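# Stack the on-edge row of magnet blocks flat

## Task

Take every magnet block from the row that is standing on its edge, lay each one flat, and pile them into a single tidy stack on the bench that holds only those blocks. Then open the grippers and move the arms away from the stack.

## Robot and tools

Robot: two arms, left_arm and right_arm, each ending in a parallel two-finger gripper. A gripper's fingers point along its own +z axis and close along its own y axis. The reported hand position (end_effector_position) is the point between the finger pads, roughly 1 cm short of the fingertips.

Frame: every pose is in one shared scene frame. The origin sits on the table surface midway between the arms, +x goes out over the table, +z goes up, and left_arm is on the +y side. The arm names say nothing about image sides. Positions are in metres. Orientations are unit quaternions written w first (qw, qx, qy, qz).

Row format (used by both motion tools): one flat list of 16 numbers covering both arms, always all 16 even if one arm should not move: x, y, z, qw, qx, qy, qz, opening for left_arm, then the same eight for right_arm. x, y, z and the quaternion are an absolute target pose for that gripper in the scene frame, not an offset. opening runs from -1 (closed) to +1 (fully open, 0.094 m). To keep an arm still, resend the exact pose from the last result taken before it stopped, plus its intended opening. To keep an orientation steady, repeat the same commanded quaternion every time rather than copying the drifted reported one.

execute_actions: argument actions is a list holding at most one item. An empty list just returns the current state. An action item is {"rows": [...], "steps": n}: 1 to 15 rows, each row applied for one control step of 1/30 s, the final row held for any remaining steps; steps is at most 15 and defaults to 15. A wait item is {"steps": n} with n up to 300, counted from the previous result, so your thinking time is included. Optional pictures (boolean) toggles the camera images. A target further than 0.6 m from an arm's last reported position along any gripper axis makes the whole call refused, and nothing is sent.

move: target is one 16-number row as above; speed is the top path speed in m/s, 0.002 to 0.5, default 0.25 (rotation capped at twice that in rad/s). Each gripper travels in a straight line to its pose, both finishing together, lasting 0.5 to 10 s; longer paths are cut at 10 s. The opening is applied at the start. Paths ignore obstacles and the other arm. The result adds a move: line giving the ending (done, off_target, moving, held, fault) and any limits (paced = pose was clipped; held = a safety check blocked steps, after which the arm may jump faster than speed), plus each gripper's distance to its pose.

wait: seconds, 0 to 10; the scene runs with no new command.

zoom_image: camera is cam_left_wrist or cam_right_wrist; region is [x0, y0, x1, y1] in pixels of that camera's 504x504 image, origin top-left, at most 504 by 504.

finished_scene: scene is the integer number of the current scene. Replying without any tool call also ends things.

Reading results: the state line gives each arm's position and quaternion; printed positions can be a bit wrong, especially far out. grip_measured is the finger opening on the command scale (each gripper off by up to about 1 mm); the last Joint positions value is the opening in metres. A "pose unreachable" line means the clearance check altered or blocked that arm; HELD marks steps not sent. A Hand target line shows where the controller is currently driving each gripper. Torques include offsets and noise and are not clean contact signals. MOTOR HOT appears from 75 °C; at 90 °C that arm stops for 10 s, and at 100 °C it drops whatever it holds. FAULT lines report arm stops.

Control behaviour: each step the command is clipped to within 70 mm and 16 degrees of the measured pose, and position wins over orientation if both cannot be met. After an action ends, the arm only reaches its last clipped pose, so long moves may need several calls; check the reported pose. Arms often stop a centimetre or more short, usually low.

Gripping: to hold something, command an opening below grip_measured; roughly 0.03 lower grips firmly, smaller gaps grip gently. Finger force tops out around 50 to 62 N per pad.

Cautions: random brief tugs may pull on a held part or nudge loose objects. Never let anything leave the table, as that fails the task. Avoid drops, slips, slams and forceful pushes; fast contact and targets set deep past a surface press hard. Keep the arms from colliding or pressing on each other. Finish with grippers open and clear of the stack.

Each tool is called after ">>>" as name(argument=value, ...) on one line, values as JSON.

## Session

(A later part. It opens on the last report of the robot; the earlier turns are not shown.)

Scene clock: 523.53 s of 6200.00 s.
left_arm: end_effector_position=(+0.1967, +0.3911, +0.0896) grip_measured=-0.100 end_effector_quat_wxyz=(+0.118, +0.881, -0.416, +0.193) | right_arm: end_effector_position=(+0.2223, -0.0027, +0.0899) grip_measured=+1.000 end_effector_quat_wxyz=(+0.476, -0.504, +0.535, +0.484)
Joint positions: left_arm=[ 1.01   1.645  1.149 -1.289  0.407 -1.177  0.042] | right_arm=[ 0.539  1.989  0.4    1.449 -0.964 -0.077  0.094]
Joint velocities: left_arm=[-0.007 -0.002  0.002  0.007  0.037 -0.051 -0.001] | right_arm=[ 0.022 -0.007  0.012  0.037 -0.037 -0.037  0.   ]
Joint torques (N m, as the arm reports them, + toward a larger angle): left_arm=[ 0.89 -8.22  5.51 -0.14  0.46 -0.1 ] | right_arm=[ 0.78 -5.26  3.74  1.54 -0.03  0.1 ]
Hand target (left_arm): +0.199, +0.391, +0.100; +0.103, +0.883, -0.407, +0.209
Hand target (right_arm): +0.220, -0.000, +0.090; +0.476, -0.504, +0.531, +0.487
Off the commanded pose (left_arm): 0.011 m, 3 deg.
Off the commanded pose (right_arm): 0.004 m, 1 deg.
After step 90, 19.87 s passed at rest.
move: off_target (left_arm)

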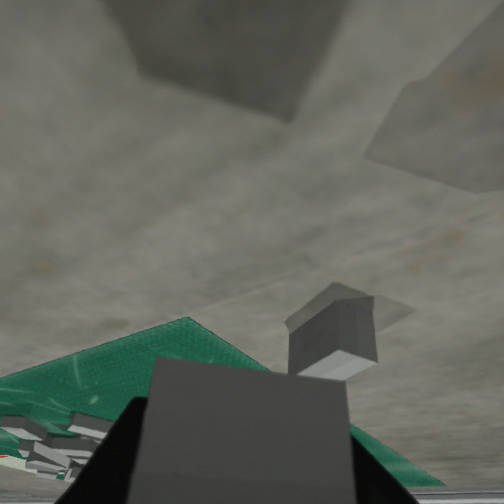

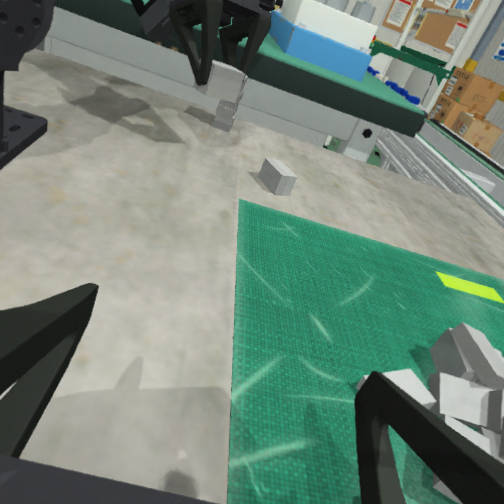

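>>> move(target=[0.20,0.392,0.035,-0.0956,-0.8841,0.4076,-0.2074,-0.14,0.22,0.0,0.09,0.476,-0.504,0.531,0.487,1], speed=0.08)

Scene clock: 537.23 s of 6200.00 s.
left_arm: end_effector_position=(+0.1967, +0.3916, +0.0311) grip_measured=-0.100 end_effector_quat_wxyz=(+0.099, +0.883, -0.416, +0.194) | right_arm: end_effector_position=(+0.2223, -0.0027, +0.0899) grip_measured=+1.000 end_effector_quat_wxyz=(+0.476, -0.504, +0.535, +0.484)
Joint positions: left_arm=[ 1.01   1.692  0.96  -1.011  0.405 -1.187  0.042] | right_arm=[ 0.539  1.989  0.4    1.449 -0.964 -0.077  0.094]
Joint velocities: left_arm=[-0.002  0.007 -0.002 -0.007 -0.037  0.007  0.001] | right_arm=[ 0.012  0.012 -0.002 -0.051 -0.037 -0.007  0.   ]
Joint torques (N m, as the arm reports them, + toward a larger angle): left_arm=[ 0.71 -5.67  5.19 -0.06  0.46 -0.1 ] | right_arm=[ 0.84 -5.26  3.77  1.56 -0.06  0.11]
Hand target (left_arm): +0.200, +0.392, +0.035; +0.096, +0.884, -0.407, +0.207
Hand target (right_arm): +0.220, -0.000, +0.090; +0.476, -0.504, +0.531, +0.487
Off the commanded pose (left_arm): 0.005 m, 2 deg.
Off the commanded pose (right_arm): 0.004 m, 1 deg.
After step 90, 9.47 s passed at rest.
move: done

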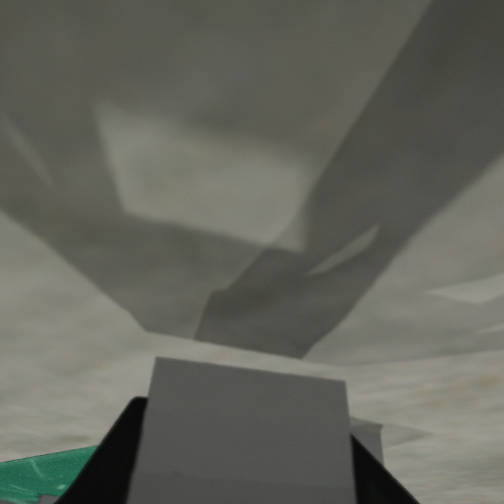

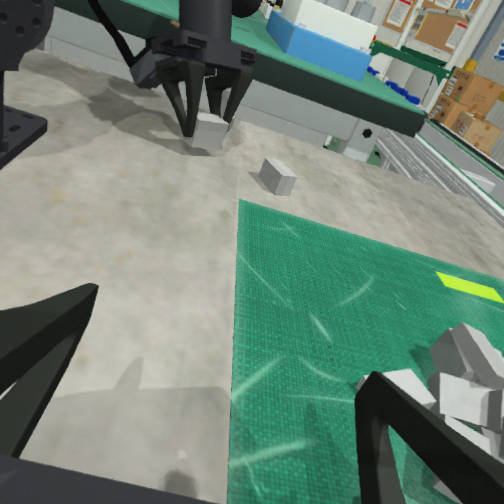

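>>> move(target=[0.20,0.392,0.018,-0.0956,-0.8841,0.4076,-0.2074,-0.14,0.22,0.0,0.09,0.476,-0.504,0.531,0.487,1], speed=0.03)

>>> zoom_image(camera="cam_right_wrist", region=[150,50,290,190])

Scene clock: 544.50 s of 6200.00 s.
left_arm: end_effector_position=(+0.1983, +0.3930, +0.0184) grip_measured=-0.100 end_effector_quat_wxyz=(+0.094, +0.883, -0.416, +0.196) | right_arm: end_effector_position=(+0.2223, -0.0027, +0.0899) grip_measured=+1.000 end_effector_quat_wxyz=(+0.476, -0.504, +0.535, +0.484)
Joint positions: left_arm=[ 1.01   1.717  0.932 -0.948  0.409 -1.187  0.042] | right_arm=[ 0.539  1.989  0.4    1.449 -0.964 -0.077  0.094]
Joint velocities: left_arm=[-0.007 -0.007  0.007  0.037 -0.007  0.022 -0.001] | right_arm=[ 0.007 -0.012  0.007  0.007 -0.095  0.007  0.   ]
Joint torques (N m, as the arm reports them, + toward a larger angle): left_arm=[ 0.6  -5.13  4.32  0.04  0.41 -0.1 ] | right_arm=[ 0.84 -5.23  3.71  1.58 -0.01  0.12]
Hand target (left_arm): +0.200, +0.392, +0.018; +0.096, +0.884, -0.408, +0.207
Hand target (right_arm): +0.220, -0.000, +0.090; +0.476, -0.504, +0.531, +0.487
Off the commanded pose (left_arm): 0.002 m, 2 deg.
Off the commanded pose (right_arm): 0.004 m, 1 deg.
After step 90, 3.37 s passed at rest.
move: done

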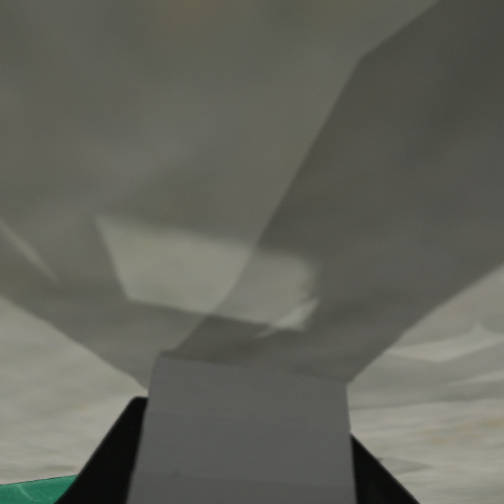

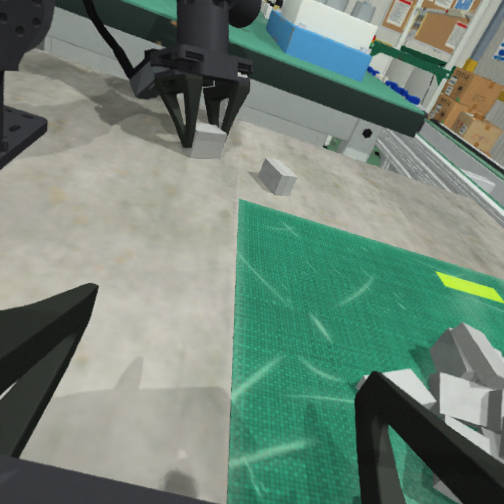

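Region (150, 50, 290, 190) of cam_right_wrist's 504x504 image, scaled by 3.600, with more detail than that image has.

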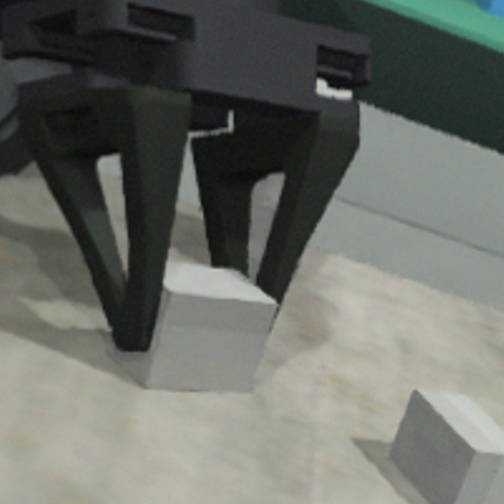

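>>> move(target=[0.20,0.392,0.010,-0.0956,-0.8841,0.4076,-0.2074,-0.14,0.22,0.0,0.09,0.476,-0.504,0.531,0.487,1], speed=0.02)

Scene clock: 547.50 s of 6200.00 s.
left_arm: end_effector_position=(+0.1993, +0.3927, +0.0175) grip_measured=-0.100 end_effector_quat_wxyz=(+0.093, +0.883, -0.415, +0.202) | right_arm: end_effector_position=(+0.2223, -0.0027, +0.0899) grip_measured=+1.000 end_effector_quat_wxyz=(+0.476, -0.504, +0.535, +0.484)
Joint positions: left_arm=[ 1.013  1.717  0.925 -0.938  0.42  -1.187  0.042] | right_arm=[ 0.539  1.989  0.4    1.449 -0.964 -0.077  0.094]
Joint velocities: left_arm=[-0.002 -0.012 -0.012 -0.022 -0.066 -0.007  0.001] | right_arm=[ 0.017  0.017 -0.022 -0.022 -0.051  0.007  0.   ]
Joint torques (N m, as the arm reports them, + toward a larger angle): left_arm=[ 0.36 -3.75  3.59  0.28  0.31 -0.11] | right_arm=[ 0.78 -5.36  3.72  1.55 -0.04  0.11]
Hand target (left_arm): +0.200, +0.392, +0.010; +0.096, +0.884, -0.408, +0.207
Hand target (right_arm): +0.220, -0.000, +0.090; +0.476, -0.504, +0.531, +0.487
Off the commanded pose (left_arm): 0.008 m, 1 deg.
Off the commanded pose (right_arm): 0.004 m, 1 deg.
move: done

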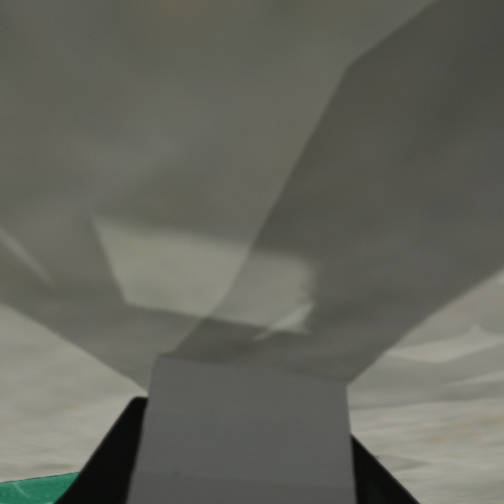

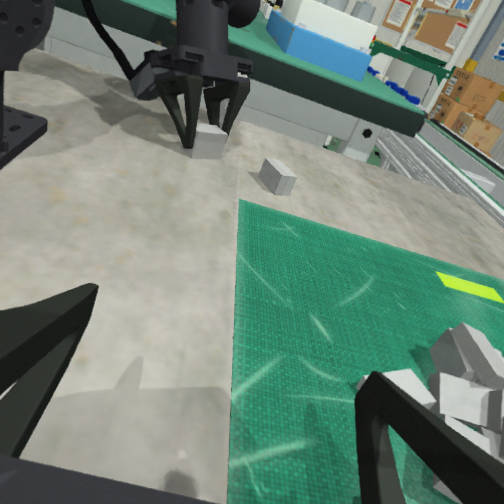

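>>> execute_actions(actions=[{"rows":[[0.20,0.392,0.014,-0.0956,-0.8841,0.4076,-0.2074,-0.12,0.22,0.0,0.09,0.476,-0.504,0.531,0.487,1],[0.20,0.392,0.015,-0.0956,-0.8841,0.4076,-0.2074,-0.11,0.22,0.0,0.09,0.476,-0.504,0.531,0.487,1],[0.20,0.392,0.016,-0.0956,-0.8841,0.4076,-0.2074,-0.10,0.22,0.0,0.09,0.476,-0.504,0.531,0.487,1],[0.20,0.392,0.016,-0.0956,-0.8841,0.4076,-0.2074,-0.09,0.22,0.0,0.09,0.476,-0.504,0.531,0.487,1],[0.20,0.392,0.016,-0.0956,-0.8841,0.4076,-0.2074,-0.08,0.22,0.0,0.09,0.476,-0.504,0.531,0.487,1],[0.20,0.392,0.016,-0.0956,-0.8841,0.4076,-0.2074,-0.06,0.22,0.0,0.09,0.476,-0.504,0.531,0.487,1],[0.20,0.392,0.016,-0.0956,-0.8841,0.4076,-0.2074,-0.04,0.22,0.0,0.09,0.476,-0.504,0.531,0.487,1],[0.20,0.392,0.016,-0.0956,-0.8841,0.4076,-0.2074,-0.01,0.22,0.0,0.09,0.476,-0.504,0.531,0.487,1],[0.20,0.392,0.016,-0.0956,-0.8841,0.4076,-0.2074,0.03,0.22,0.0,0.09,0.476,-0.504,0.531,0.487,1],[0.20,0.392,0.016,-0.0956,-0.8841,0.4076,-0.2074,0.08,0.22,0.0,0.09,0.476,-0.504,0.531,0.487,1],[0.20,0.392,0.016,-0.0956,-0.8841,0.4076,-0.2074,0.14,0.22,0.0,0.09,0.476,-0.504,0.531,0.487,1],[0.20,0.392,0.016,-0.0956,-0.8841,0.4076,-0.2074,0.2,0.22,0.0,0.09,0.476,-0.504,0.531,0.487,1],[0.20,0.392,0.016,-0.0956,-0.8841,0.4076,-0.2074,0.26,0.22,0.0,0.09,0.476,-0.504,0.531,0.487,1],[0.20,0.392,0.016,-0.0956,-0.8841,0.4076,-0.2074,0.3,0.22,0.0,0.09,0.476,-0.504,0.531,0.487,1]],"steps":15}], pictures=false)

>>> move(target=[0.20,0.392,0.10,-0.0956,-0.8841,0.4076,-0.2074,0.3,0.22,0.0,0.09,0.476,-0.504,0.531,0.487,1], speed=0.1)

Scene clock: 563.93 s of 6200.00 s.
left_arm: end_effector_position=(+0.1995, +0.3925, +0.0171) grip_measured=+0.293 end_effector_quat_wxyz=(+0.093, +0.882, -0.414, +0.202) | right_arm: end_effector_position=(+0.2223, -0.0027, +0.0899) grip_measured=+1.000 end_effector_quat_wxyz=(+0.476, -0.504, +0.535, +0.484)
Joint positions: left_arm=[ 1.013  1.719  0.925 -0.937  0.422 -1.188  0.061] | right_arm=[ 0.539  1.989  0.4    1.449 -0.964 -0.077  0.094]
Joint velocities: left_arm=[-0.017 -0.002 -0.012 -0.037 -0.066  0.007  0.008] | right_arm=[ 0.012  0.007  0.002  0.007 -0.022 -0.022  0.   ]
Joint torques (N m, as the arm reports them, + toward a larger angle): left_arm=[ 0.27 -5.06  4.6   0.07  0.31 -0.1 ] | right_arm=[ 0.85 -5.34  3.75  1.57 -0.04  0.1 ]
Hand target (left_arm): +0.200, +0.392, +0.016; +0.096, +0.884, -0.408, +0.207
Hand target (right_arm): +0.220, -0.000, +0.090; +0.476, -0.504, +0.531, +0.487
Off the commanded pose (left_arm): 0.001 m, 1 deg.
Off the commanded pose (right_arm): 0.004 m, 1 deg.
Steps of this call (steps 1 to 90: nothing new was sent; then 12.93 s passed at rest; steps 91 to 105: all 15 steps of this action). Readings (end_effector_position):
91: left_arm (+0.1994, +0.3926, +0.0175) | right_arm (+0.2223, -0.0027, +0.0899)
92: left_arm (+0.1994, +0.3926, +0.0175) | right_arm (+0.2223, -0.0027, +0.0899)
94: left_arm (+0.1995, +0.3926, +0.0175) | right_arm (+0.2223, -0.0027, +0.0899)
98: left_arm (+0.1996, +0.3925, +0.0172) | right_arm (+0.2223, -0.0027, +0.0899)
105: the state above

Scene clock: 565.57 s of 6200.00 s.
left_arm: end_effector_position=(+0.1973, +0.3884, +0.0879) grip_measured=+0.298 end_effector_quat_wxyz=(+0.110, +0.883, -0.410, +0.201) | right_arm: end_effector_position=(+0.2223, -0.0027, +0.0899) grip_measured=+1.000 end_effector_quat_wxyz=(+0.476, -0.504, +0.535, +0.484)
Joint positions: left_arm=[ 1.013  1.621  1.116 -1.261  0.422 -1.189  0.061] | right_arm=[ 0.539  1.989  0.4    1.449 -0.964 -0.077  0.094]
Joint velocities: left_arm=[ 0.012 -0.017 -0.002 -0.007 -0.037 -0.022  0.   ] | right_arm=[-0.012 -0.002  0.017 -0.007  0.022  0.066  0.   ]
Joint torques (N m, as the arm reports them, + toward a larger angle): left_arm=[ 0.42 -7.11  7.77 -0.22  0.3  -0.07] | right_arm=[ 0.79 -5.29  3.69  1.56 -0.01  0.1 ]
Hand target (left_arm): +0.200, +0.392, +0.100; +0.096, +0.884, -0.408, +0.207
Hand target (right_arm): +0.220, -0.000, +0.090; +0.476, -0.504, +0.531, +0.487
Off the commanded pose (left_arm): 0.013 m, 2 deg.
Off the commanded pose (right_arm): 0.004 m, 1 deg.
move: off_target (left_arm)

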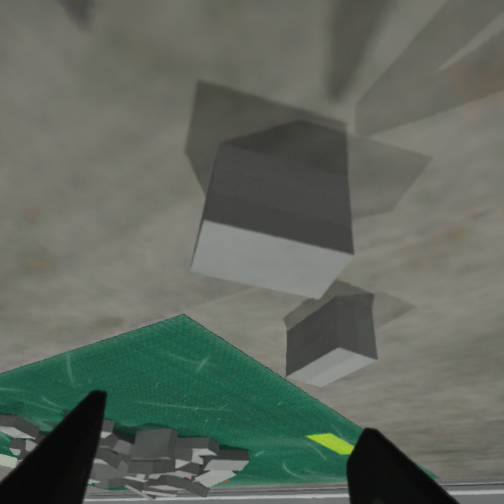

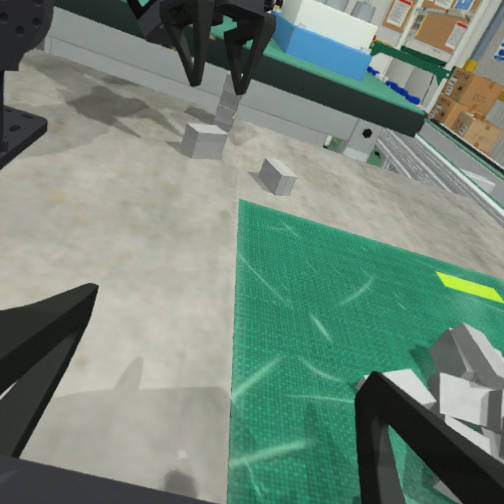

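>>> move(target=[0.26,0.36,0.115,0,-0.2164,0.9763,0,1,0.22,0.0,0.09,0.476,-0.504,0.531,0.487,1], speed=0.25)

>>> move(target=[0.295,0.36,0.085,0.4508,-0.1919,0.8660,0.0999,1,0.22,0.0,0.09,0.476,-0.504,0.531,0.487,1], speed=0.25)

Scene clock: 596.70 s of 6200.00 s.
left_arm: end_effector_position=(+0.2514, +0.3561, +0.1035) grip_measured=+1.000 end_effector_quat_wxyz=(-0.028, -0.227, +0.973, -0.010) | right_arm: end_effector_position=(+0.2223, -0.0027, +0.0899) grip_measured=+1.000 end_effector_quat_wxyz=(+0.476, -0.504, +0.535, +0.484)
Joint positions: left_arm=[ 0.481  1.616  1.253 -1.267  0.003  0.052  0.094] | right_arm=[ 0.539  1.989  0.4    1.449 -0.964 -0.077  0.094]
Joint velocities: left_arm=[ 0.002 -0.007 -0.007 -0.051  0.037  0.037  0.   ] | right_arm=[-0.002  0.002 -0.007 -0.037 -0.007  0.066  0.   ]
Joint torques (N m, as the arm reports them, + toward a larger angle): left_arm=[-0.93 -7.87  7.32  0.33 -0.08  0.03] | right_arm=[ 0.83 -5.33  3.65  1.55 -0.04  0.1 ]
Hand target (left_arm): +0.260, +0.360, +0.116; +0.003, -0.218, +0.976, +0.005
Hand target (right_arm): +0.220, -0.000, +0.090; +0.476, -0.504, +0.531, +0.487
Off the commanded pose (left_arm): 0.015 m, 4 deg.
Off the commanded pose (right_arm): 0.004 m, 1 deg.
After step 90, 23.87 s passed at rest.
move: off_target (left_arm)

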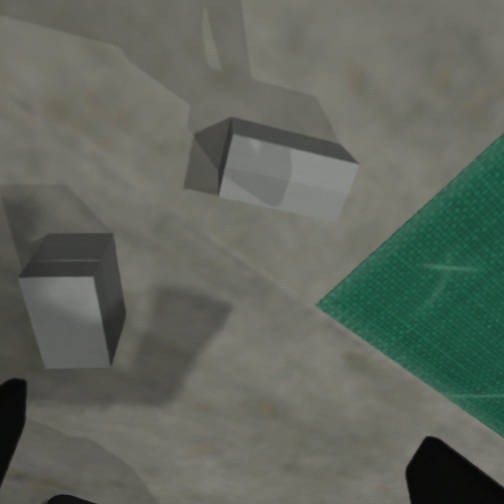

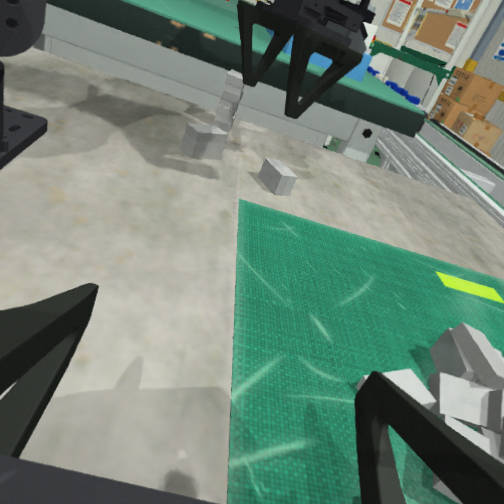

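Scene clock: 599.63 s of 6200.00 s.
left_arm: end_effector_position=(+0.2904, +0.3620, +0.0807) grip_measured=+1.000 end_effector_quat_wxyz=(+0.442, -0.202, +0.869, +0.097) | right_arm: end_effector_position=(+0.2223, -0.0027, +0.0899) grip_measured=+1.000 end_effector_quat_wxyz=(+0.476, -0.504, +0.535, +0.484)
Joint positions: left_arm=[0.451 1.009 0.298 0.079 0.029 0.009 0.094] | right_arm=[ 0.539  1.989  0.4    1.449 -0.964 -0.077  0.094]
Joint velocities: left_arm=[ 0.007  0.027  0.022  0.022 -0.022 -0.051  0.   ] | right_arm=[ 0.017 -0.007 -0.002 -0.022  0.066  0.007  0.   ]
Joint torques (N m, as the arm reports them, + toward a larger angle): left_arm=[-1.17 -0.19  6.69  1.75  0.02 -0.08] | right_arm=[ 0.81 -5.34  3.81  1.58 -0.04  0.12]
Hand target (left_arm): +0.296, +0.361, +0.084; +0.452, -0.197, +0.865, +0.095
Hand target (right_arm): +0.220, -0.000, +0.090; +0.476, -0.504, +0.531, +0.487
Off the commanded pose (left_arm): 0.007 m, 2 deg.
Off the commanded pose (right_arm): 0.004 m, 1 deg.
move: done

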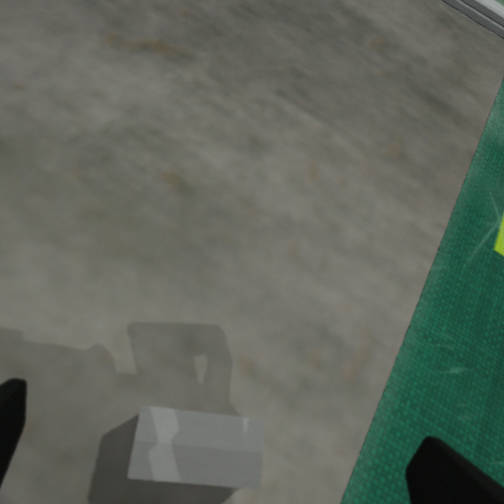

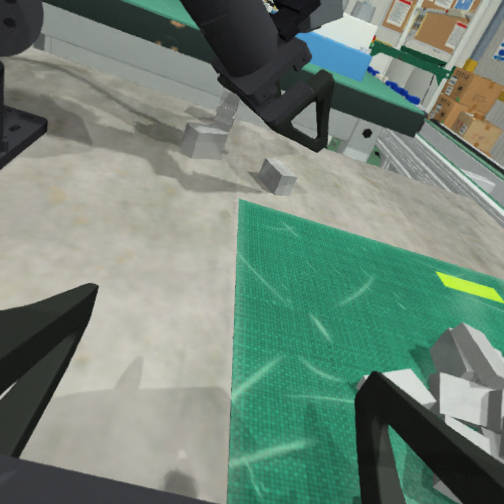

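>>> move(target=[0.289,0.359,0.04,0.4508,-0.1919,0.8660,0.0999,1,0.22,0.0,0.09,0.476,-0.504,0.531,0.487,1], speed=0.08)

Scene clock: 616.27 s of 6200.00 s.
left_arm: end_effector_position=(+0.2861, +0.3596, +0.0368) grip_measured=+1.000 end_effector_quat_wxyz=(+0.442, -0.199, +0.869, +0.098) | right_arm: end_effector_position=(+0.2223, -0.0027, +0.0899) grip_measured=+1.000 end_effector_quat_wxyz=(+0.476, -0.504, +0.535, +0.484)
Joint positions: left_arm=[0.451 1.195 0.157 0.407 0.03  0.016 0.094] | right_arm=[ 0.539  1.989  0.4    1.449 -0.964 -0.077  0.094]
Joint velocities: left_arm=[-0.002  0.012 -0.007 -0.007  0.007 -0.022  0.   ] | right_arm=[-0.022 -0.012 -0.017  0.037 -0.007  0.007  0.   ]
Joint torques (N m, as the arm reports them, + toward a larger angle): left_arm=[-0.56 -0.73  5.26  1.77  0.02  0.01] | right_arm=[ 0.82 -5.21  3.81  1.56 -0.04  0.12]
Hand target (left_arm): +0.289, +0.359, +0.039; +0.450, -0.192, +0.866, +0.100
Hand target (right_arm): +0.220, -0.000, +0.090; +0.476, -0.504, +0.531, +0.487
Off the commanded pose (left_arm): 0.004 m, 1 deg.
Off the commanded pose (right_arm): 0.004 m, 1 deg.
After step 90, 12.40 s passed at rest.
move: done

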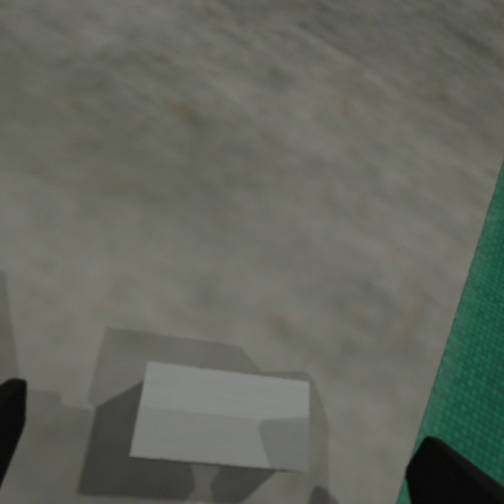

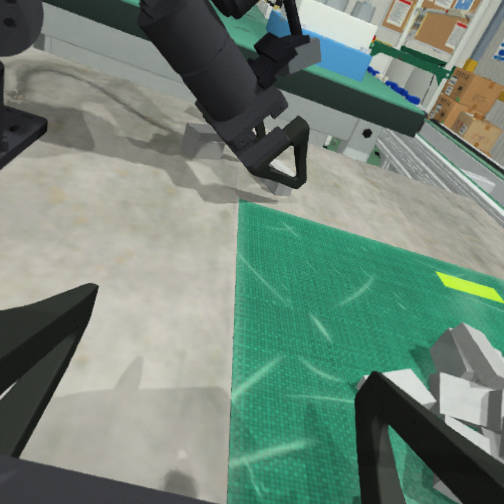

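>>> zoom_image(camera="cam_right_wrist", region=[170,60,330,220])

Region (170, 60, 330, 220) of cam_right_wrist's 504x504 image, scaled by 3.150, with more detail than that image has.

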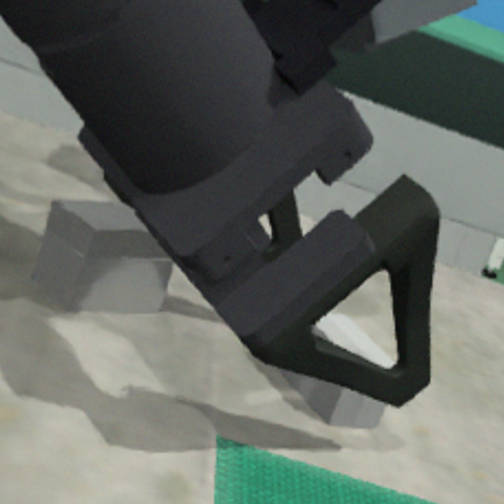

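>>> move(target=[0.295,0.357,0.095,0,0.5373,0.8434,0,0.3,0.22,0.0,0.09,0.476,-0.504,0.531,0.487,1], speed=0.25)

Scene clock: 662.23 s of 6200.00 s.
left_arm: end_effector_position=(+0.2880, +0.3570, +0.0895) grip_measured=+0.302 end_effector_quat_wxyz=(-0.008, +0.531, +0.847, -0.001) | right_arm: end_effector_position=(+0.2223, -0.0027, +0.0899) grip_measured=+1.000 end_effector_quat_wxyz=(+0.476, -0.504, +0.535, +0.484)
Joint positions: left_arm=[ 0.415  1.701  1.292 -1.172 -0.012  1.564  0.061] | right_arm=[ 0.539  1.989  0.4    1.449 -0.964 -0.077  0.094]
Joint velocities: left_arm=[-0.007 -0.007  0.002 -0.022  0.007 -0.022  0.001] | right_arm=[-0.002  0.002 -0.037  0.051  0.081 -0.022  0.   ]
Joint torques (N m, as the arm reports them, + toward a larger angle): left_arm=[-0.97 -5.91  8.49  0.1  -0.03  0.01] | right_arm=[ 0.77 -5.41  3.73  1.56 -0.02  0.09]
Hand target (left_arm): +0.294, +0.356, +0.096; -0.006, +0.539, +0.842, +0.004
Hand target (right_arm): +0.220, -0.000, +0.090; +0.476, -0.504, +0.531, +0.487
Off the commanded pose (left_arm): 0.009 m, 1 deg.
Off the commanded pose (right_arm): 0.004 m, 1 deg.
After step 90, 38.80 s passed at rest.
move: done

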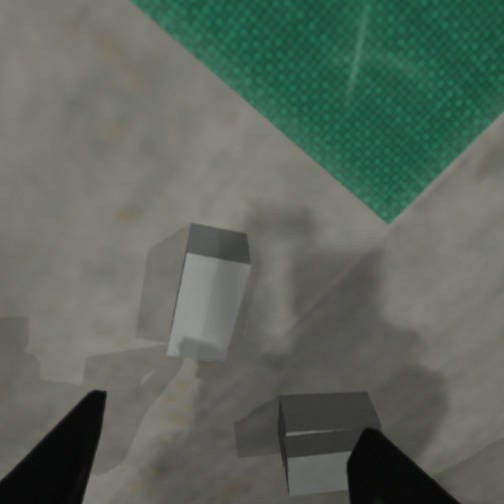

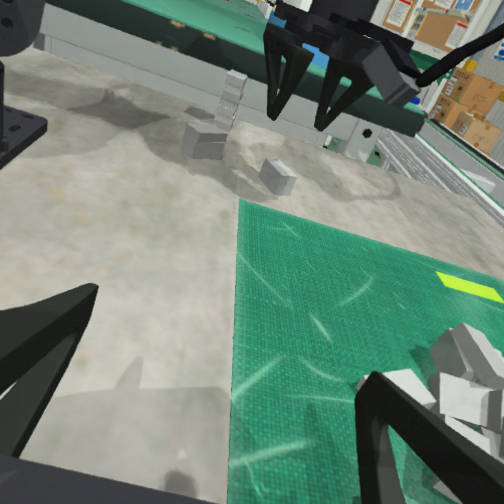

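>>> move(target=[0.292,0.364,0.018,0,0.5373,0.8434,0,0.3,0.22,0.0,0.09,0.476,-0.504,0.531,0.487,1], speed=0.1)

Scene clock: 668.57 s of 6200.00 s.
left_arm: end_effector_position=(+0.2901, +0.3617, +0.0174) grip_measured=+0.302 end_effector_quat_wxyz=(-0.009, +0.539, +0.842, -0.003) | right_arm: end_effector_position=(+0.2223, -0.0027, +0.0899) grip_measured=+1.000 end_effector_quat_wxyz=(+0.476, -0.504, +0.535, +0.484)
Joint positions: left_arm=[ 0.426  1.803  1.113 -0.895 -0.013  1.594  0.061] | right_arm=[ 0.539  1.989  0.4    1.449 -0.964 -0.077  0.094]
Joint velocities: left_arm=[ 0.002 -0.002 -0.007  0.037  0.037  0.051 -0.   ] | right_arm=[ 0.007 -0.012 -0.007  0.022 -0.066  0.007  0.   ]
Joint torques (N m, as the arm reports them, + toward a larger angle): left_arm=[ 0.94 -6.76  5.26  0.33  0.12  0.03] | right_arm=[ 0.82 -5.24  3.71  1.56 -0.04  0.11]
Hand target (left_arm): +0.292, +0.364, +0.018; -0.000, +0.537, +0.843, -0.000
Hand target (right_arm): +0.220, -0.000, +0.090; +0.476, -0.504, +0.531, +0.487
Off the commanded pose (left_arm): 0.003 m, 1 deg.
Off the commanded pose (right_arm): 0.004 m, 1 deg.
After step 90, 2.07 s passed at rest.
move: done

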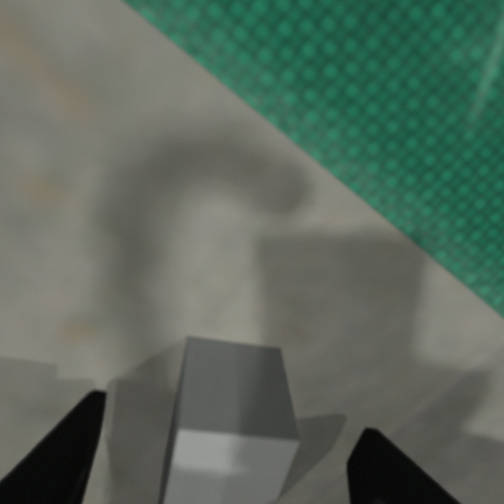

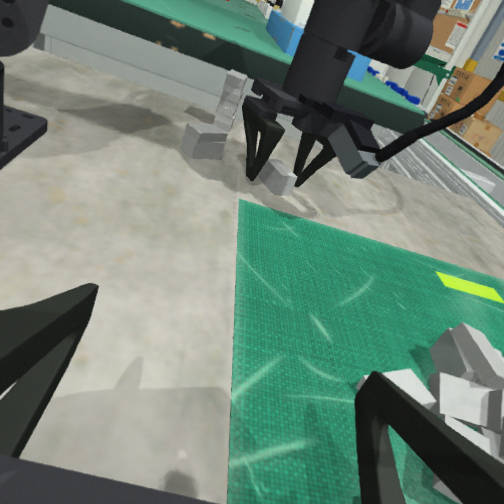

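>>> execute_actions(actions=[{"rows":[[0.292,0.364,0.018,0,0.5373,0.8434,0,0.2,0.22,0.0,0.09,0.476,-0.504,0.531,0.487,1],[0.292,0.364,0.018,0,0.5373,0.8434,0,0.1,0.22,0.0,0.09,0.476,-0.504,0.531,0.487,1],[0.292,0.364,0.018,0,0.5373,0.8434,0,0.0,0.22,0.0,0.09,0.476,-0.504,0.531,0.487,1],[0.292,0.364,0.018,0,0.5373,0.8434,0,-0.1,0.22,0.0,0.09,0.476,-0.504,0.531,0.487,1],[0.292,0.364,0.018,0,0.5373,0.8434,0,-0.2,0.22,0.0,0.09,0.476,-0.504,0.531,0.487,1],[0.292,0.364,0.018,0,0.5373,0.8434,0,-0.28,0.22,0.0,0.09,0.476,-0.504,0.531,0.487,1],[0.292,0.364,0.018,0,0.5373,0.8434,0,-0.35,0.22,0.0,0.09,0.476,-0.504,0.531,0.487,1],[0.292,0.364,0.018,0,0.5373,0.8434,0,-0.41,0.22,0.0,0.09,0.476,-0.504,0.531,0.487,1],[0.292,0.364,0.018,0,0.5373,0.8434,0,-0.46,0.22,0.0,0.09,0.476,-0.504,0.531,0.487,1],[0.292,0.364,0.018,0,0.5373,0.8434,0,-0.5,0.22,0.0,0.09,0.476,-0.504,0.531,0.487,1],[0.292,0.364,0.018,0,0.5373,0.8434,0,-0.53,0.22,0.0,0.09,0.476,-0.504,0.531,0.487,1],[0.292,0.364,0.018,0,0.5373,0.8434,0,-0.55,0.22,0.0,0.09,0.476,-0.504,0.531,0.487,1],[0.292,0.364,0.018,0,0.5373,0.8434,0,-0.57,0.22,0.0,0.09,0.476,-0.504,0.531,0.487,1],[0.292,0.364,0.018,0,0.5373,0.8434,0,-0.585,0.22,0.0,0.09,0.476,-0.504,0.531,0.487,1],[0.292,0.364,0.018,0,0.5373,0.8434,0,-0.60,0.22,0.0,0.09,0.476,-0.504,0.531,0.487,1]],"steps":15}], pictures=false)

>>> wait(seconds=0.4)

Scene clock: 678.43 s of 6200.00 s.
left_arm: end_effector_position=(+0.2918, +0.3626, +0.0174) grip_measured=-0.555 end_effector_quat_wxyz=(-0.007, +0.540, +0.842, +0.001) | right_arm: end_effector_position=(+0.2223, -0.0027, +0.0899) grip_measured=+1.000 end_effector_quat_wxyz=(+0.476, -0.504, +0.535, +0.484)
Joint positions: left_arm=[ 0.426  1.803  1.113 -0.887 -0.013  1.595  0.021] | right_arm=[ 0.539  1.989  0.4    1.449 -0.964 -0.077  0.094]
Joint velocities: left_arm=[ 0.002 -0.037 -0.002 -0.037  0.007 -0.051  0.   ] | right_arm=[ 0.007 -0.007 -0.022 -0.051  0.022  0.022  0.   ]
Joint torques (N m, as the arm reports them, + toward a larger angle): left_arm=[ 0.92 -6.89  5.3   0.25  0.1   0.03] | right_arm=[ 0.85 -5.27  3.73  1.56 -0.04  0.11]
Hand target (left_arm): +0.292, +0.364, +0.018; -0.000, +0.537, +0.843, -0.000
Hand target (right_arm): +0.220, -0.000, +0.090; +0.476, -0.504, +0.531, +0.487
Off the commanded pose (left_arm): 0.002 m, 1 deg.
Off the commanded pose (right_arm): 0.004 m, 1 deg.
Steps of this call (steps 1 to 90: nothing new was sent; then 6.37 s passed at rest; steps 91 to 105: all 15 steps of this action). Readings (end_effector_position):
91: left_arm (+0.2904, +0.3619, +0.0174) | right_arm (+0.2223, -0.0027, +0.0899)
92: left_arm (+0.2904, +0.3619, +0.0174) | right_arm (+0.2223, -0.0027, +0.0899)
94: left_arm (+0.2904, +0.3619, +0.0174) | right_arm (+0.2223, -0.0027, +0.0899)
98: left_arm (+0.2905, +0.3619, +0.0174) | right_arm (+0.2223, -0.0027, +0.0899)
105: the state above

Scene clock: 678.83 s of 6200.00 s.
left_arm: end_effector_position=(+0.2918, +0.3626, +0.0174) grip_measured=-0.555 end_effector_quat_wxyz=(-0.007, +0.540, +0.842, +0.001) | right_arm: end_effector_position=(+0.2223, -0.0027, +0.0899) grip_measured=+1.000 end_effector_quat_wxyz=(+0.476, -0.504, +0.535, +0.484)
Joint positions: left_arm=[ 0.426  1.803  1.113 -0.887 -0.013  1.595  0.021] | right_arm=[ 0.539  1.989  0.4    1.449 -0.964 -0.077  0.094]
Joint velocities: left_arm=[-0.012 -0.017 -0.002 -0.051  0.007 -0.007  0.001] | right_arm=[ 0.007 -0.022 -0.007 -0.022 -0.007  0.037  0.   ]
Joint torques (N m, as the arm reports them, + toward a larger angle): left_arm=[ 0.96 -6.91  5.34  0.28  0.11  0.01] | right_arm=[ 0.87 -5.34  3.71  1.58 -0.04  0.12]
Hand target (left_arm): +0.292, +0.364, +0.018; -0.000, +0.537, +0.843, -0.000
Hand target (right_arm): +0.220, -0.000, +0.090; +0.476, -0.504, +0.531, +0.487
Off the commanded pose (left_arm): 0.002 m, 1 deg.
Off the commanded pose (right_arm): 0.004 m, 1 deg.
Steps of this call (steps 1 to 12: nothing new was sent). Readings (end_effector_position):
1: left_arm (+0.2918, +0.3626, +0.0174) | right_arm (+0.2223, -0.0027, +0.0899)
2: left_arm (+0.2918, +0.3626, +0.0174) | right_arm (+0.2223, -0.0027, +0.0899)
4: left_arm (+0.2918, +0.3626, +0.0174) | right_arm (+0.2223, -0.0027, +0.0899)
8: left_arm (+0.2918, +0.3626, +0.0174) | right_arm (+0.2223, -0.0027, +0.0899)
12: the state above

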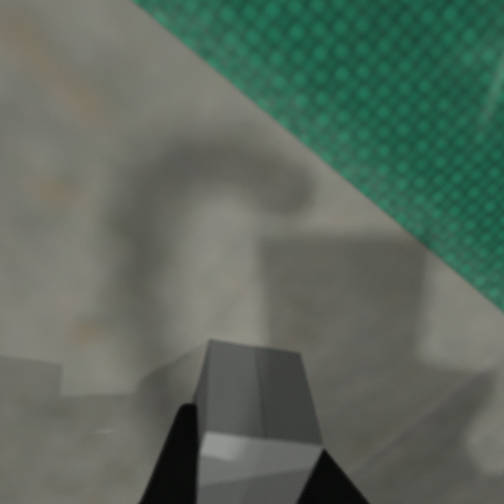

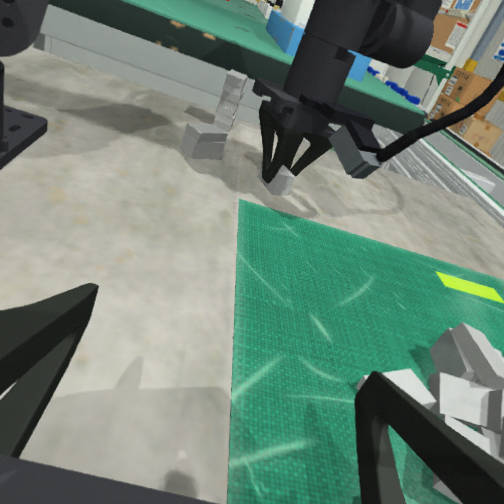

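>>> move(target=[0.295,0.365,0.06,0,0.5373,0.8434,0,-0.59,0.22,0.0,0.09,0.476,-0.504,0.531,0.487,1], speed=0.12)

>>> move(target=[0.36,0.397,0.055,0,0.5373,0.8434,0,-0.59,0.22,0.0,0.09,0.476,-0.504,0.531,0.487,1], speed=0.12)

Scene clock: 683.90 s of 6200.00 s.
left_arm: end_effector_position=(+0.2883, +0.3609, +0.0436) grip_measured=-0.555 end_effector_quat_wxyz=(-0.017, +0.540, +0.842, -0.015) | right_arm: end_effector_position=(+0.2223, -0.0027, +0.0899) grip_measured=+1.000 end_effector_quat_wxyz=(+0.476, -0.504, +0.535, +0.484)
Joint positions: left_arm=[ 0.426  1.783  1.2   -1.031 -0.013  1.595  0.021] | right_arm=[ 0.539  1.989  0.4    1.449 -0.964 -0.077  0.094]
Joint velocities: left_arm=[-0.002  0.007 -0.002  0.022 -0.037 -0.022  0.001] | right_arm=[-0.012 -0.017 -0.007  0.007  0.022 -0.007  0.   ]
Joint torques (N m, as the arm reports them, + toward a larger angle): left_arm=[ 0.83 -9.24  8.08  0.02  0.1   0.02] | right_arm=[ 0.87 -5.26  3.68  1.58 -0.03  0.12]
Hand target (left_arm): +0.295, +0.365, +0.060; +0.000, +0.537, +0.843, +0.000
Hand target (right_arm): +0.220, -0.000, +0.090; +0.476, -0.504, +0.531, +0.487
Off the commanded pose (left_arm): 0.018 m, 3 deg.
Off the commanded pose (right_arm): 0.004 m, 1 deg.
After step 90, 1.07 s passed at rest.
move: off_target (left_arm)

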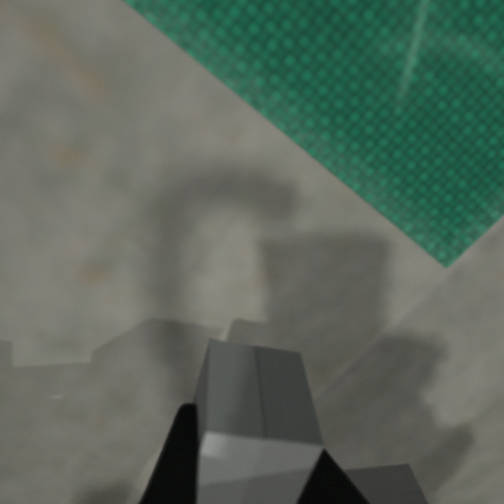

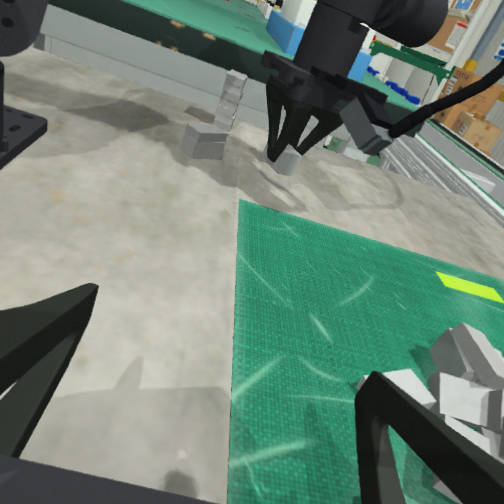

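Scene clock: 685.13 s of 6200.00 s.
left_arm: end_effector_position=(+0.3536, +0.3928, +0.0425) grip_measured=-0.555 end_effector_quat_wxyz=(-0.012, +0.540, +0.842, -0.008) | right_arm: end_effector_position=(+0.2223, -0.0027, +0.0899) grip_measured=+1.000 end_effector_quat_wxyz=(+0.476, -0.504, +0.535, +0.484)
Joint positions: left_arm=[ 0.426  2.033  1.536 -1.1   -0.013  1.595  0.021] | right_arm=[ 0.539  1.989  0.4    1.449 -0.964 -0.077  0.094]
Joint velocities: left_arm=[-0.002  0.007 -0.002 -0.007 -0.051 -0.022 -0.   ] | right_arm=[ 0.037  0.007 -0.012 -0.037  0.037  0.037  0.   ]
Joint torques (N m, as the arm reports them, + toward a larger angle): left_arm=[ 0.65 -9.53  8.66  0.05  0.13  0.  ] | right_arm=[ 0.82 -5.33  3.75  1.58 -0.03  0.12]
Hand target (left_arm): +0.359, +0.397, +0.054; +0.000, +0.537, +0.843, -0.000
Hand target (right_arm): +0.220, -0.000, +0.090; +0.476, -0.504, +0.531, +0.487
Off the commanded pose (left_arm): 0.015 m, 2 deg.
Off the commanded pose (right_arm): 0.004 m, 1 deg.
move: off_target (left_arm)

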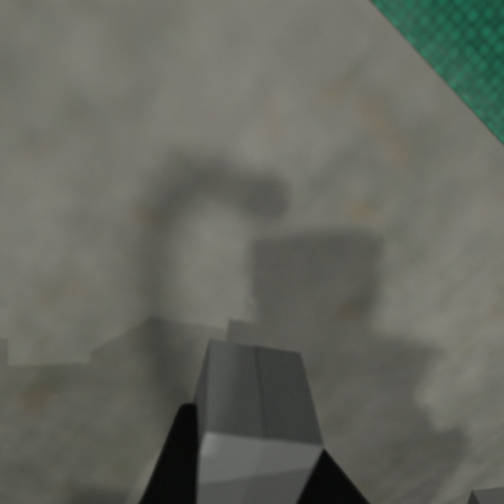

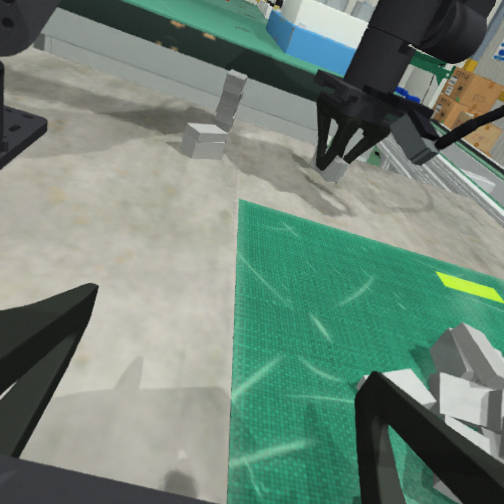

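>>> move(target=[0.36,0.397,0.021,0,0.5373,0.8434,0,-0.59,0.22,0.0,0.09,0.476,-0.504,0.531,0.487,1], speed=0.05)

Scene clock: 689.47 s of 6200.00 s.
left_arm: end_effector_position=(+0.3556, +0.3938, +0.0182) grip_measured=-0.555 end_effector_quat_wxyz=(-0.013, +0.540, +0.842, -0.008) | right_arm: end_effector_position=(+0.2223, -0.0027, +0.0899) grip_measured=+1.000 end_effector_quat_wxyz=(+0.476, -0.504, +0.535, +0.484)
Joint positions: left_arm=[ 0.426  2.069  1.49  -1.019 -0.013  1.595  0.021] | right_arm=[ 0.539  1.989  0.4    1.449 -0.964 -0.077  0.094]
Joint velocities: left_arm=[ 0.007  0.002  0.002 -0.037 -0.007 -0.007 -0.001] | right_arm=[ 0.002  0.012  0.007 -0.007  0.007 -0.022  0.   ]
Joint torques (N m, as the arm reports them, + toward a larger angle): left_arm=[ 0.76 -9.75  5.57  0.38  0.14 -0.01] | right_arm=[ 0.76 -5.3   3.65  1.56 -0.03  0.11]
Hand target (left_arm): +0.360, +0.397, +0.021; +0.000, +0.537, +0.843, -0.000
Hand target (right_arm): +0.220, -0.000, +0.090; +0.476, -0.504, +0.531, +0.487
Off the commanded pose (left_arm): 0.006 m, 2 deg.
Off the commanded pose (right_arm): 0.004 m, 1 deg.
After step 90, 0.50 s passed at rest.
move: done

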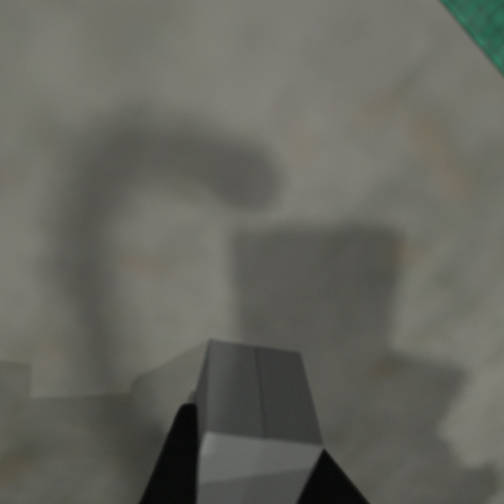

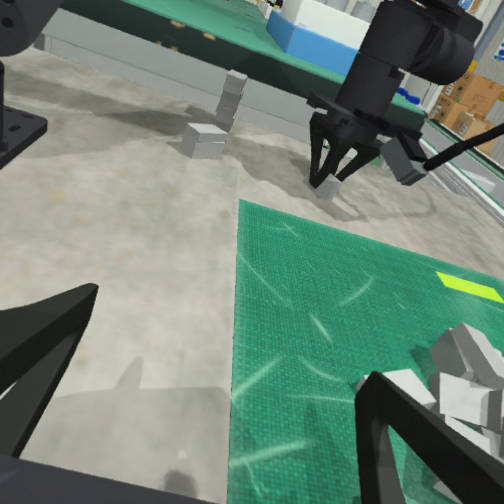

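>>> execute_actions(actions=[{"rows":[[0.36,0.397,0.019,0,0.5373,0.8434,0,-0.57,0.22,0.0,0.09,0.476,-0.504,0.531,0.487,1],[0.36,0.397,0.019,0,0.5373,0.8434,0,-0.56,0.22,0.0,0.09,0.476,-0.504,0.531,0.487,1],[0.36,0.397,0.019,0,0.5373,0.8434,0,-0.55,0.22,0.0,0.09,0.476,-0.504,0.531,0.487,1],[0.36,0.397,0.019,0,0.5373,0.8434,0,-0.54,0.22,0.0,0.09,0.476,-0.504,0.531,0.487,1],[0.36,0.397,0.019,0,0.5373,0.8434,0,-0.52,0.22,0.0,0.09,0.476,-0.504,0.531,0.487,1],[0.36,0.397,0.019,0,0.5373,0.8434,0,-0.49,0.22,0.0,0.09,0.476,-0.504,0.531,0.487,1],[0.36,0.397,0.019,0,0.5373,0.8434,0,-0.45,0.22,0.0,0.09,0.476,-0.504,0.531,0.487,1],[0.36,0.397,0.019,0,0.5373,0.8434,0,-0.38,0.22,0.0,0.09,0.476,-0.504,0.531,0.487,1],[0.36,0.397,0.019,0,0.5373,0.8434,0,-0.3,0.22,0.0,0.09,0.476,-0.504,0.531,0.487,1],[0.36,0.397,0.019,0,0.5373,0.8434,0,-0.2,0.22,0.0,0.09,0.476,-0.504,0.531,0.487,1],[0.36,0.397,0.019,0,0.5373,0.8434,0,-0.1,0.22,0.0,0.09,0.476,-0.504,0.531,0.487,1],[0.36,0.397,0.019,0,0.5373,0.8434,0,0.0,0.22,0.0,0.09,0.476,-0.504,0.531,0.487,1],[0.36,0.397,0.019,0,0.5373,0.8434,0,0.1,0.22,0.0,0.09,0.476,-0.504,0.531,0.487,1]],"steps":15}], pictures=false)

>>> move(target=[0.358,0.397,0.09,0,0.5373,0.8434,0,0.6,0.22,0.0,0.09,0.476,-0.504,0.531,0.487,1], speed=0.15)

Scene clock: 696.27 s of 6200.00 s.
left_arm: end_effector_position=(+0.3587, +0.3953, +0.0181) grip_measured=+0.095 end_effector_quat_wxyz=(-0.009, +0.540, +0.842, -0.002) | right_arm: end_effector_position=(+0.2223, -0.0027, +0.0899) grip_measured=+1.000 end_effector_quat_wxyz=(+0.476, -0.504, +0.535, +0.484)
Joint positions: left_arm=[ 0.426  2.069  1.49  -1.005 -0.013  1.595  0.051] | right_arm=[ 0.539  1.989  0.4    1.449 -0.964 -0.077  0.094]
Joint velocities: left_arm=[ 0.007  0.002 -0.012  0.037  0.051  0.022  0.006] | right_arm=[ 0.012 -0.012 -0.007 -0.007 -0.037  0.007  0.   ]
Joint torques (N m, as the arm reports them, + toward a larger angle): left_arm=[ 0.76 -9.58  5.16  0.33  0.14  0.  ] | right_arm=[ 0.85 -5.32  3.69  1.57 -0.04  0.1 ]
Hand target (left_arm): +0.360, +0.397, +0.019; -0.000, +0.537, +0.843, -0.000
Hand target (right_arm): +0.220, -0.000, +0.090; +0.476, -0.504, +0.531, +0.487
Off the commanded pose (left_arm): 0.002 m, 1 deg.
Off the commanded pose (right_arm): 0.004 m, 1 deg.
Steps of this call (steps 1 to 90: nothing new was sent; then 3.30 s passed at rest; steps 91 to 105: all 15 steps of this action). Readings (end_effector_position):
91: left_arm (+0.3561, +0.3941, +0.0182) | right_arm (+0.2223, -0.0027, +0.0899)
92: left_arm (+0.3563, +0.3941, +0.0182) | right_arm (+0.2223, -0.0027, +0.0899)
94: left_arm (+0.3565, +0.3943, +0.0182) | right_arm (+0.2223, -0.0027, +0.0899)
98: left_arm (+0.3575, +0.3947, +0.0181) | right_arm (+0.2223, -0.0027, +0.0899)
105: the state above

Scene clock: 697.63 s of 6200.00 s.
left_arm: end_effector_position=(+0.3555, +0.3938, +0.0763) grip_measured=+0.598 end_effector_quat_wxyz=(-0.013, +0.540, +0.842, -0.009) | right_arm: end_effector_position=(+0.2223, -0.0027, +0.0899) grip_measured=+1.000 end_effector_quat_wxyz=(+0.476, -0.504, +0.535, +0.484)
Joint positions: left_arm=[ 0.426  2.019  1.651 -1.233 -0.013  1.595  0.075] | right_arm=[ 0.539  1.989  0.4    1.449 -0.964 -0.077  0.094]
Joint velocities: left_arm=[ 0.002 -0.032  0.002  0.007 -0.037 -0.095  0.001] | right_arm=[ 0.017  0.012 -0.007 -0.051 -0.037  0.007  0.   ]
Joint torques (N m, as the arm reports them, + toward a larger angle): left_arm=[  0.9  -10.69   7.81   0.03   0.13   0.03] | right_arm=[ 0.76 -5.24  3.69  1.58 -0.04  0.1 ]
Hand target (left_arm): +0.358, +0.397, +0.090; -0.000, +0.537, +0.843, +0.000
Hand target (right_arm): +0.220, -0.000, +0.090; +0.476, -0.504, +0.531, +0.487
Off the commanded pose (left_arm): 0.014 m, 2 deg.
Off the commanded pose (right_arm): 0.004 m, 1 deg.
move: off_target (left_arm)

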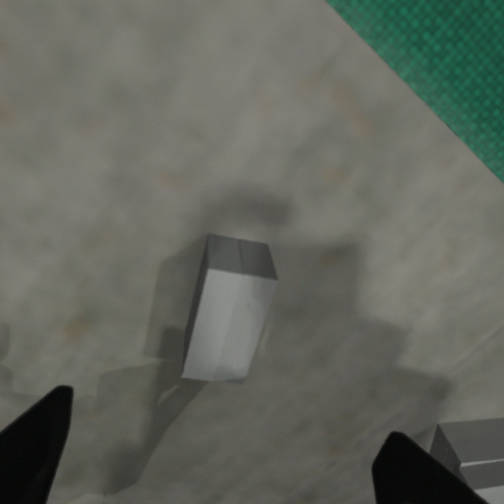

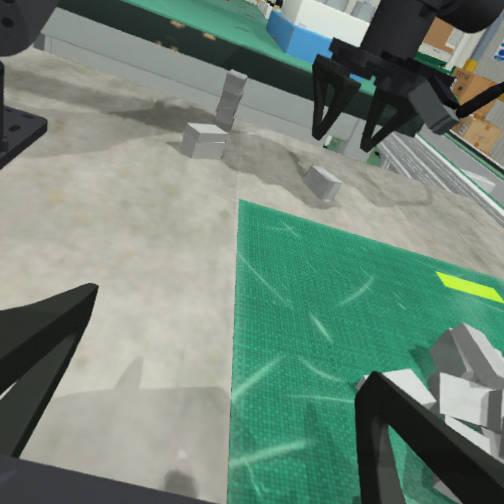

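>>> move(target=[0.356,0.397,0.08,0.5246,-0.1825,0.8234,0.1163,1,0.22,0.0,0.09,0.476,-0.504,0.531,0.487,1], speed=0.25)

>>> move(target=[0.351,0.393,0.035,0.5246,-0.1825,0.8234,0.1163,1,0.22,0.0,0.09,0.476,-0.504,0.531,0.487,1], speed=0.1)

Scene clock: 710.43 s of 6200.00 s.
left_arm: end_effector_position=(+0.3552, +0.3996, +0.0752) grip_measured=+1.000 end_effector_quat_wxyz=(+0.517, -0.190, +0.828, +0.107) | right_arm: end_effector_position=(+0.2223, -0.0027, +0.0899) grip_measured=+1.000 end_effector_quat_wxyz=(+0.476, -0.504, +0.535, +0.484)
Joint positions: left_arm=[0.479 1.49  0.357 0.673 0.069 0.013 0.094] | right_arm=[ 0.539  1.989  0.4    1.449 -0.964 -0.077  0.094]
Joint velocities: left_arm=[-0.007  0.022 -0.002  0.007 -0.022 -0.037  0.   ] | right_arm=[ 0.002  0.007 -0.012 -0.037 -0.022 -0.007  0.   ]
Joint torques (N m, as the arm reports them, + toward a larger angle): left_arm=[-1.12 -3.24  4.91  1.88 -0.09 -0.09] | right_arm=[ 0.88 -5.31  3.73  1.57 -0.05  0.11]
Hand target (left_arm): +0.358, +0.398, +0.079; +0.526, -0.189, +0.822, +0.110
Hand target (right_arm): +0.220, -0.000, +0.090; +0.476, -0.504, +0.531, +0.487
Off the commanded pose (left_arm): 0.006 m, 2 deg.
Off the commanded pose (right_arm): 0.004 m, 1 deg.
After step 90, 5.30 s passed at rest.
move: done

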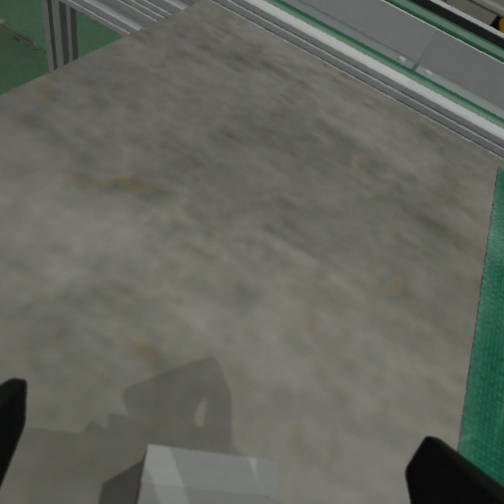

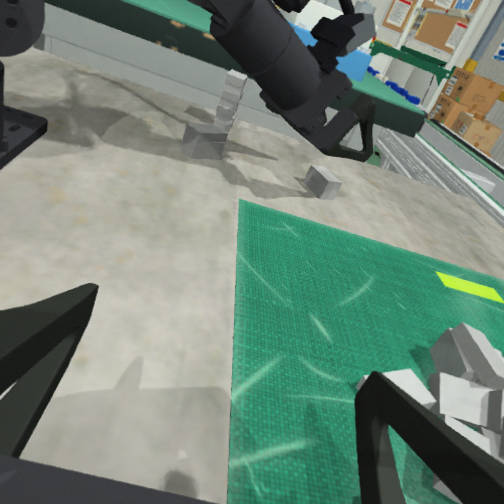

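Scene clock: 711.57 s of 6200.00 s.
left_arm: end_effector_position=(+0.3487, +0.3945, +0.0305) grip_measured=+1.000 end_effector_quat_wxyz=(+0.516, -0.190, +0.828, +0.110) | right_arm: end_effector_position=(+0.2223, -0.0027, +0.0899) grip_measured=+1.000 end_effector_quat_wxyz=(+0.476, -0.504, +0.535, +0.484)
Joint positions: left_arm=[0.469 1.743 0.269 1.014 0.056 0.013 0.094] | right_arm=[ 0.539  1.989  0.4    1.449 -0.964 -0.077  0.094]
Joint velocities: left_arm=[-0.002  0.012  0.002  0.066  0.007  0.007  0.   ] | right_arm=[ 0.002 -0.007 -0.002  0.007 -0.095 -0.007  0.   ]
Joint torques (N m, as the arm reports them, + toward a larger angle): left_arm=[-1.07 -4.04  3.24  1.88 -0.09  0.04] | right_arm=[ 0.8  -5.31  3.79  1.56 -0.02  0.1 ]
Hand target (left_arm): +0.351, +0.393, +0.034; +0.524, -0.182, +0.824, +0.116
Hand target (right_arm): +0.220, -0.000, +0.090; +0.476, -0.504, +0.531, +0.487
Off the commanded pose (left_arm): 0.005 m, 2 deg.
Off the commanded pose (right_arm): 0.004 m, 1 deg.
move: done

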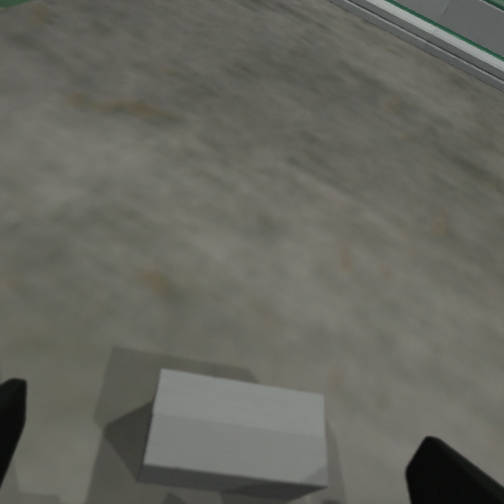

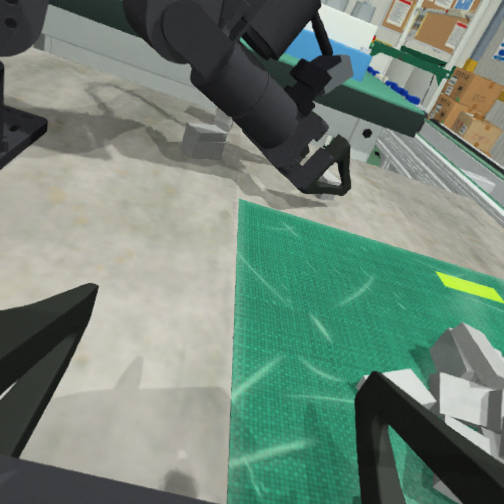

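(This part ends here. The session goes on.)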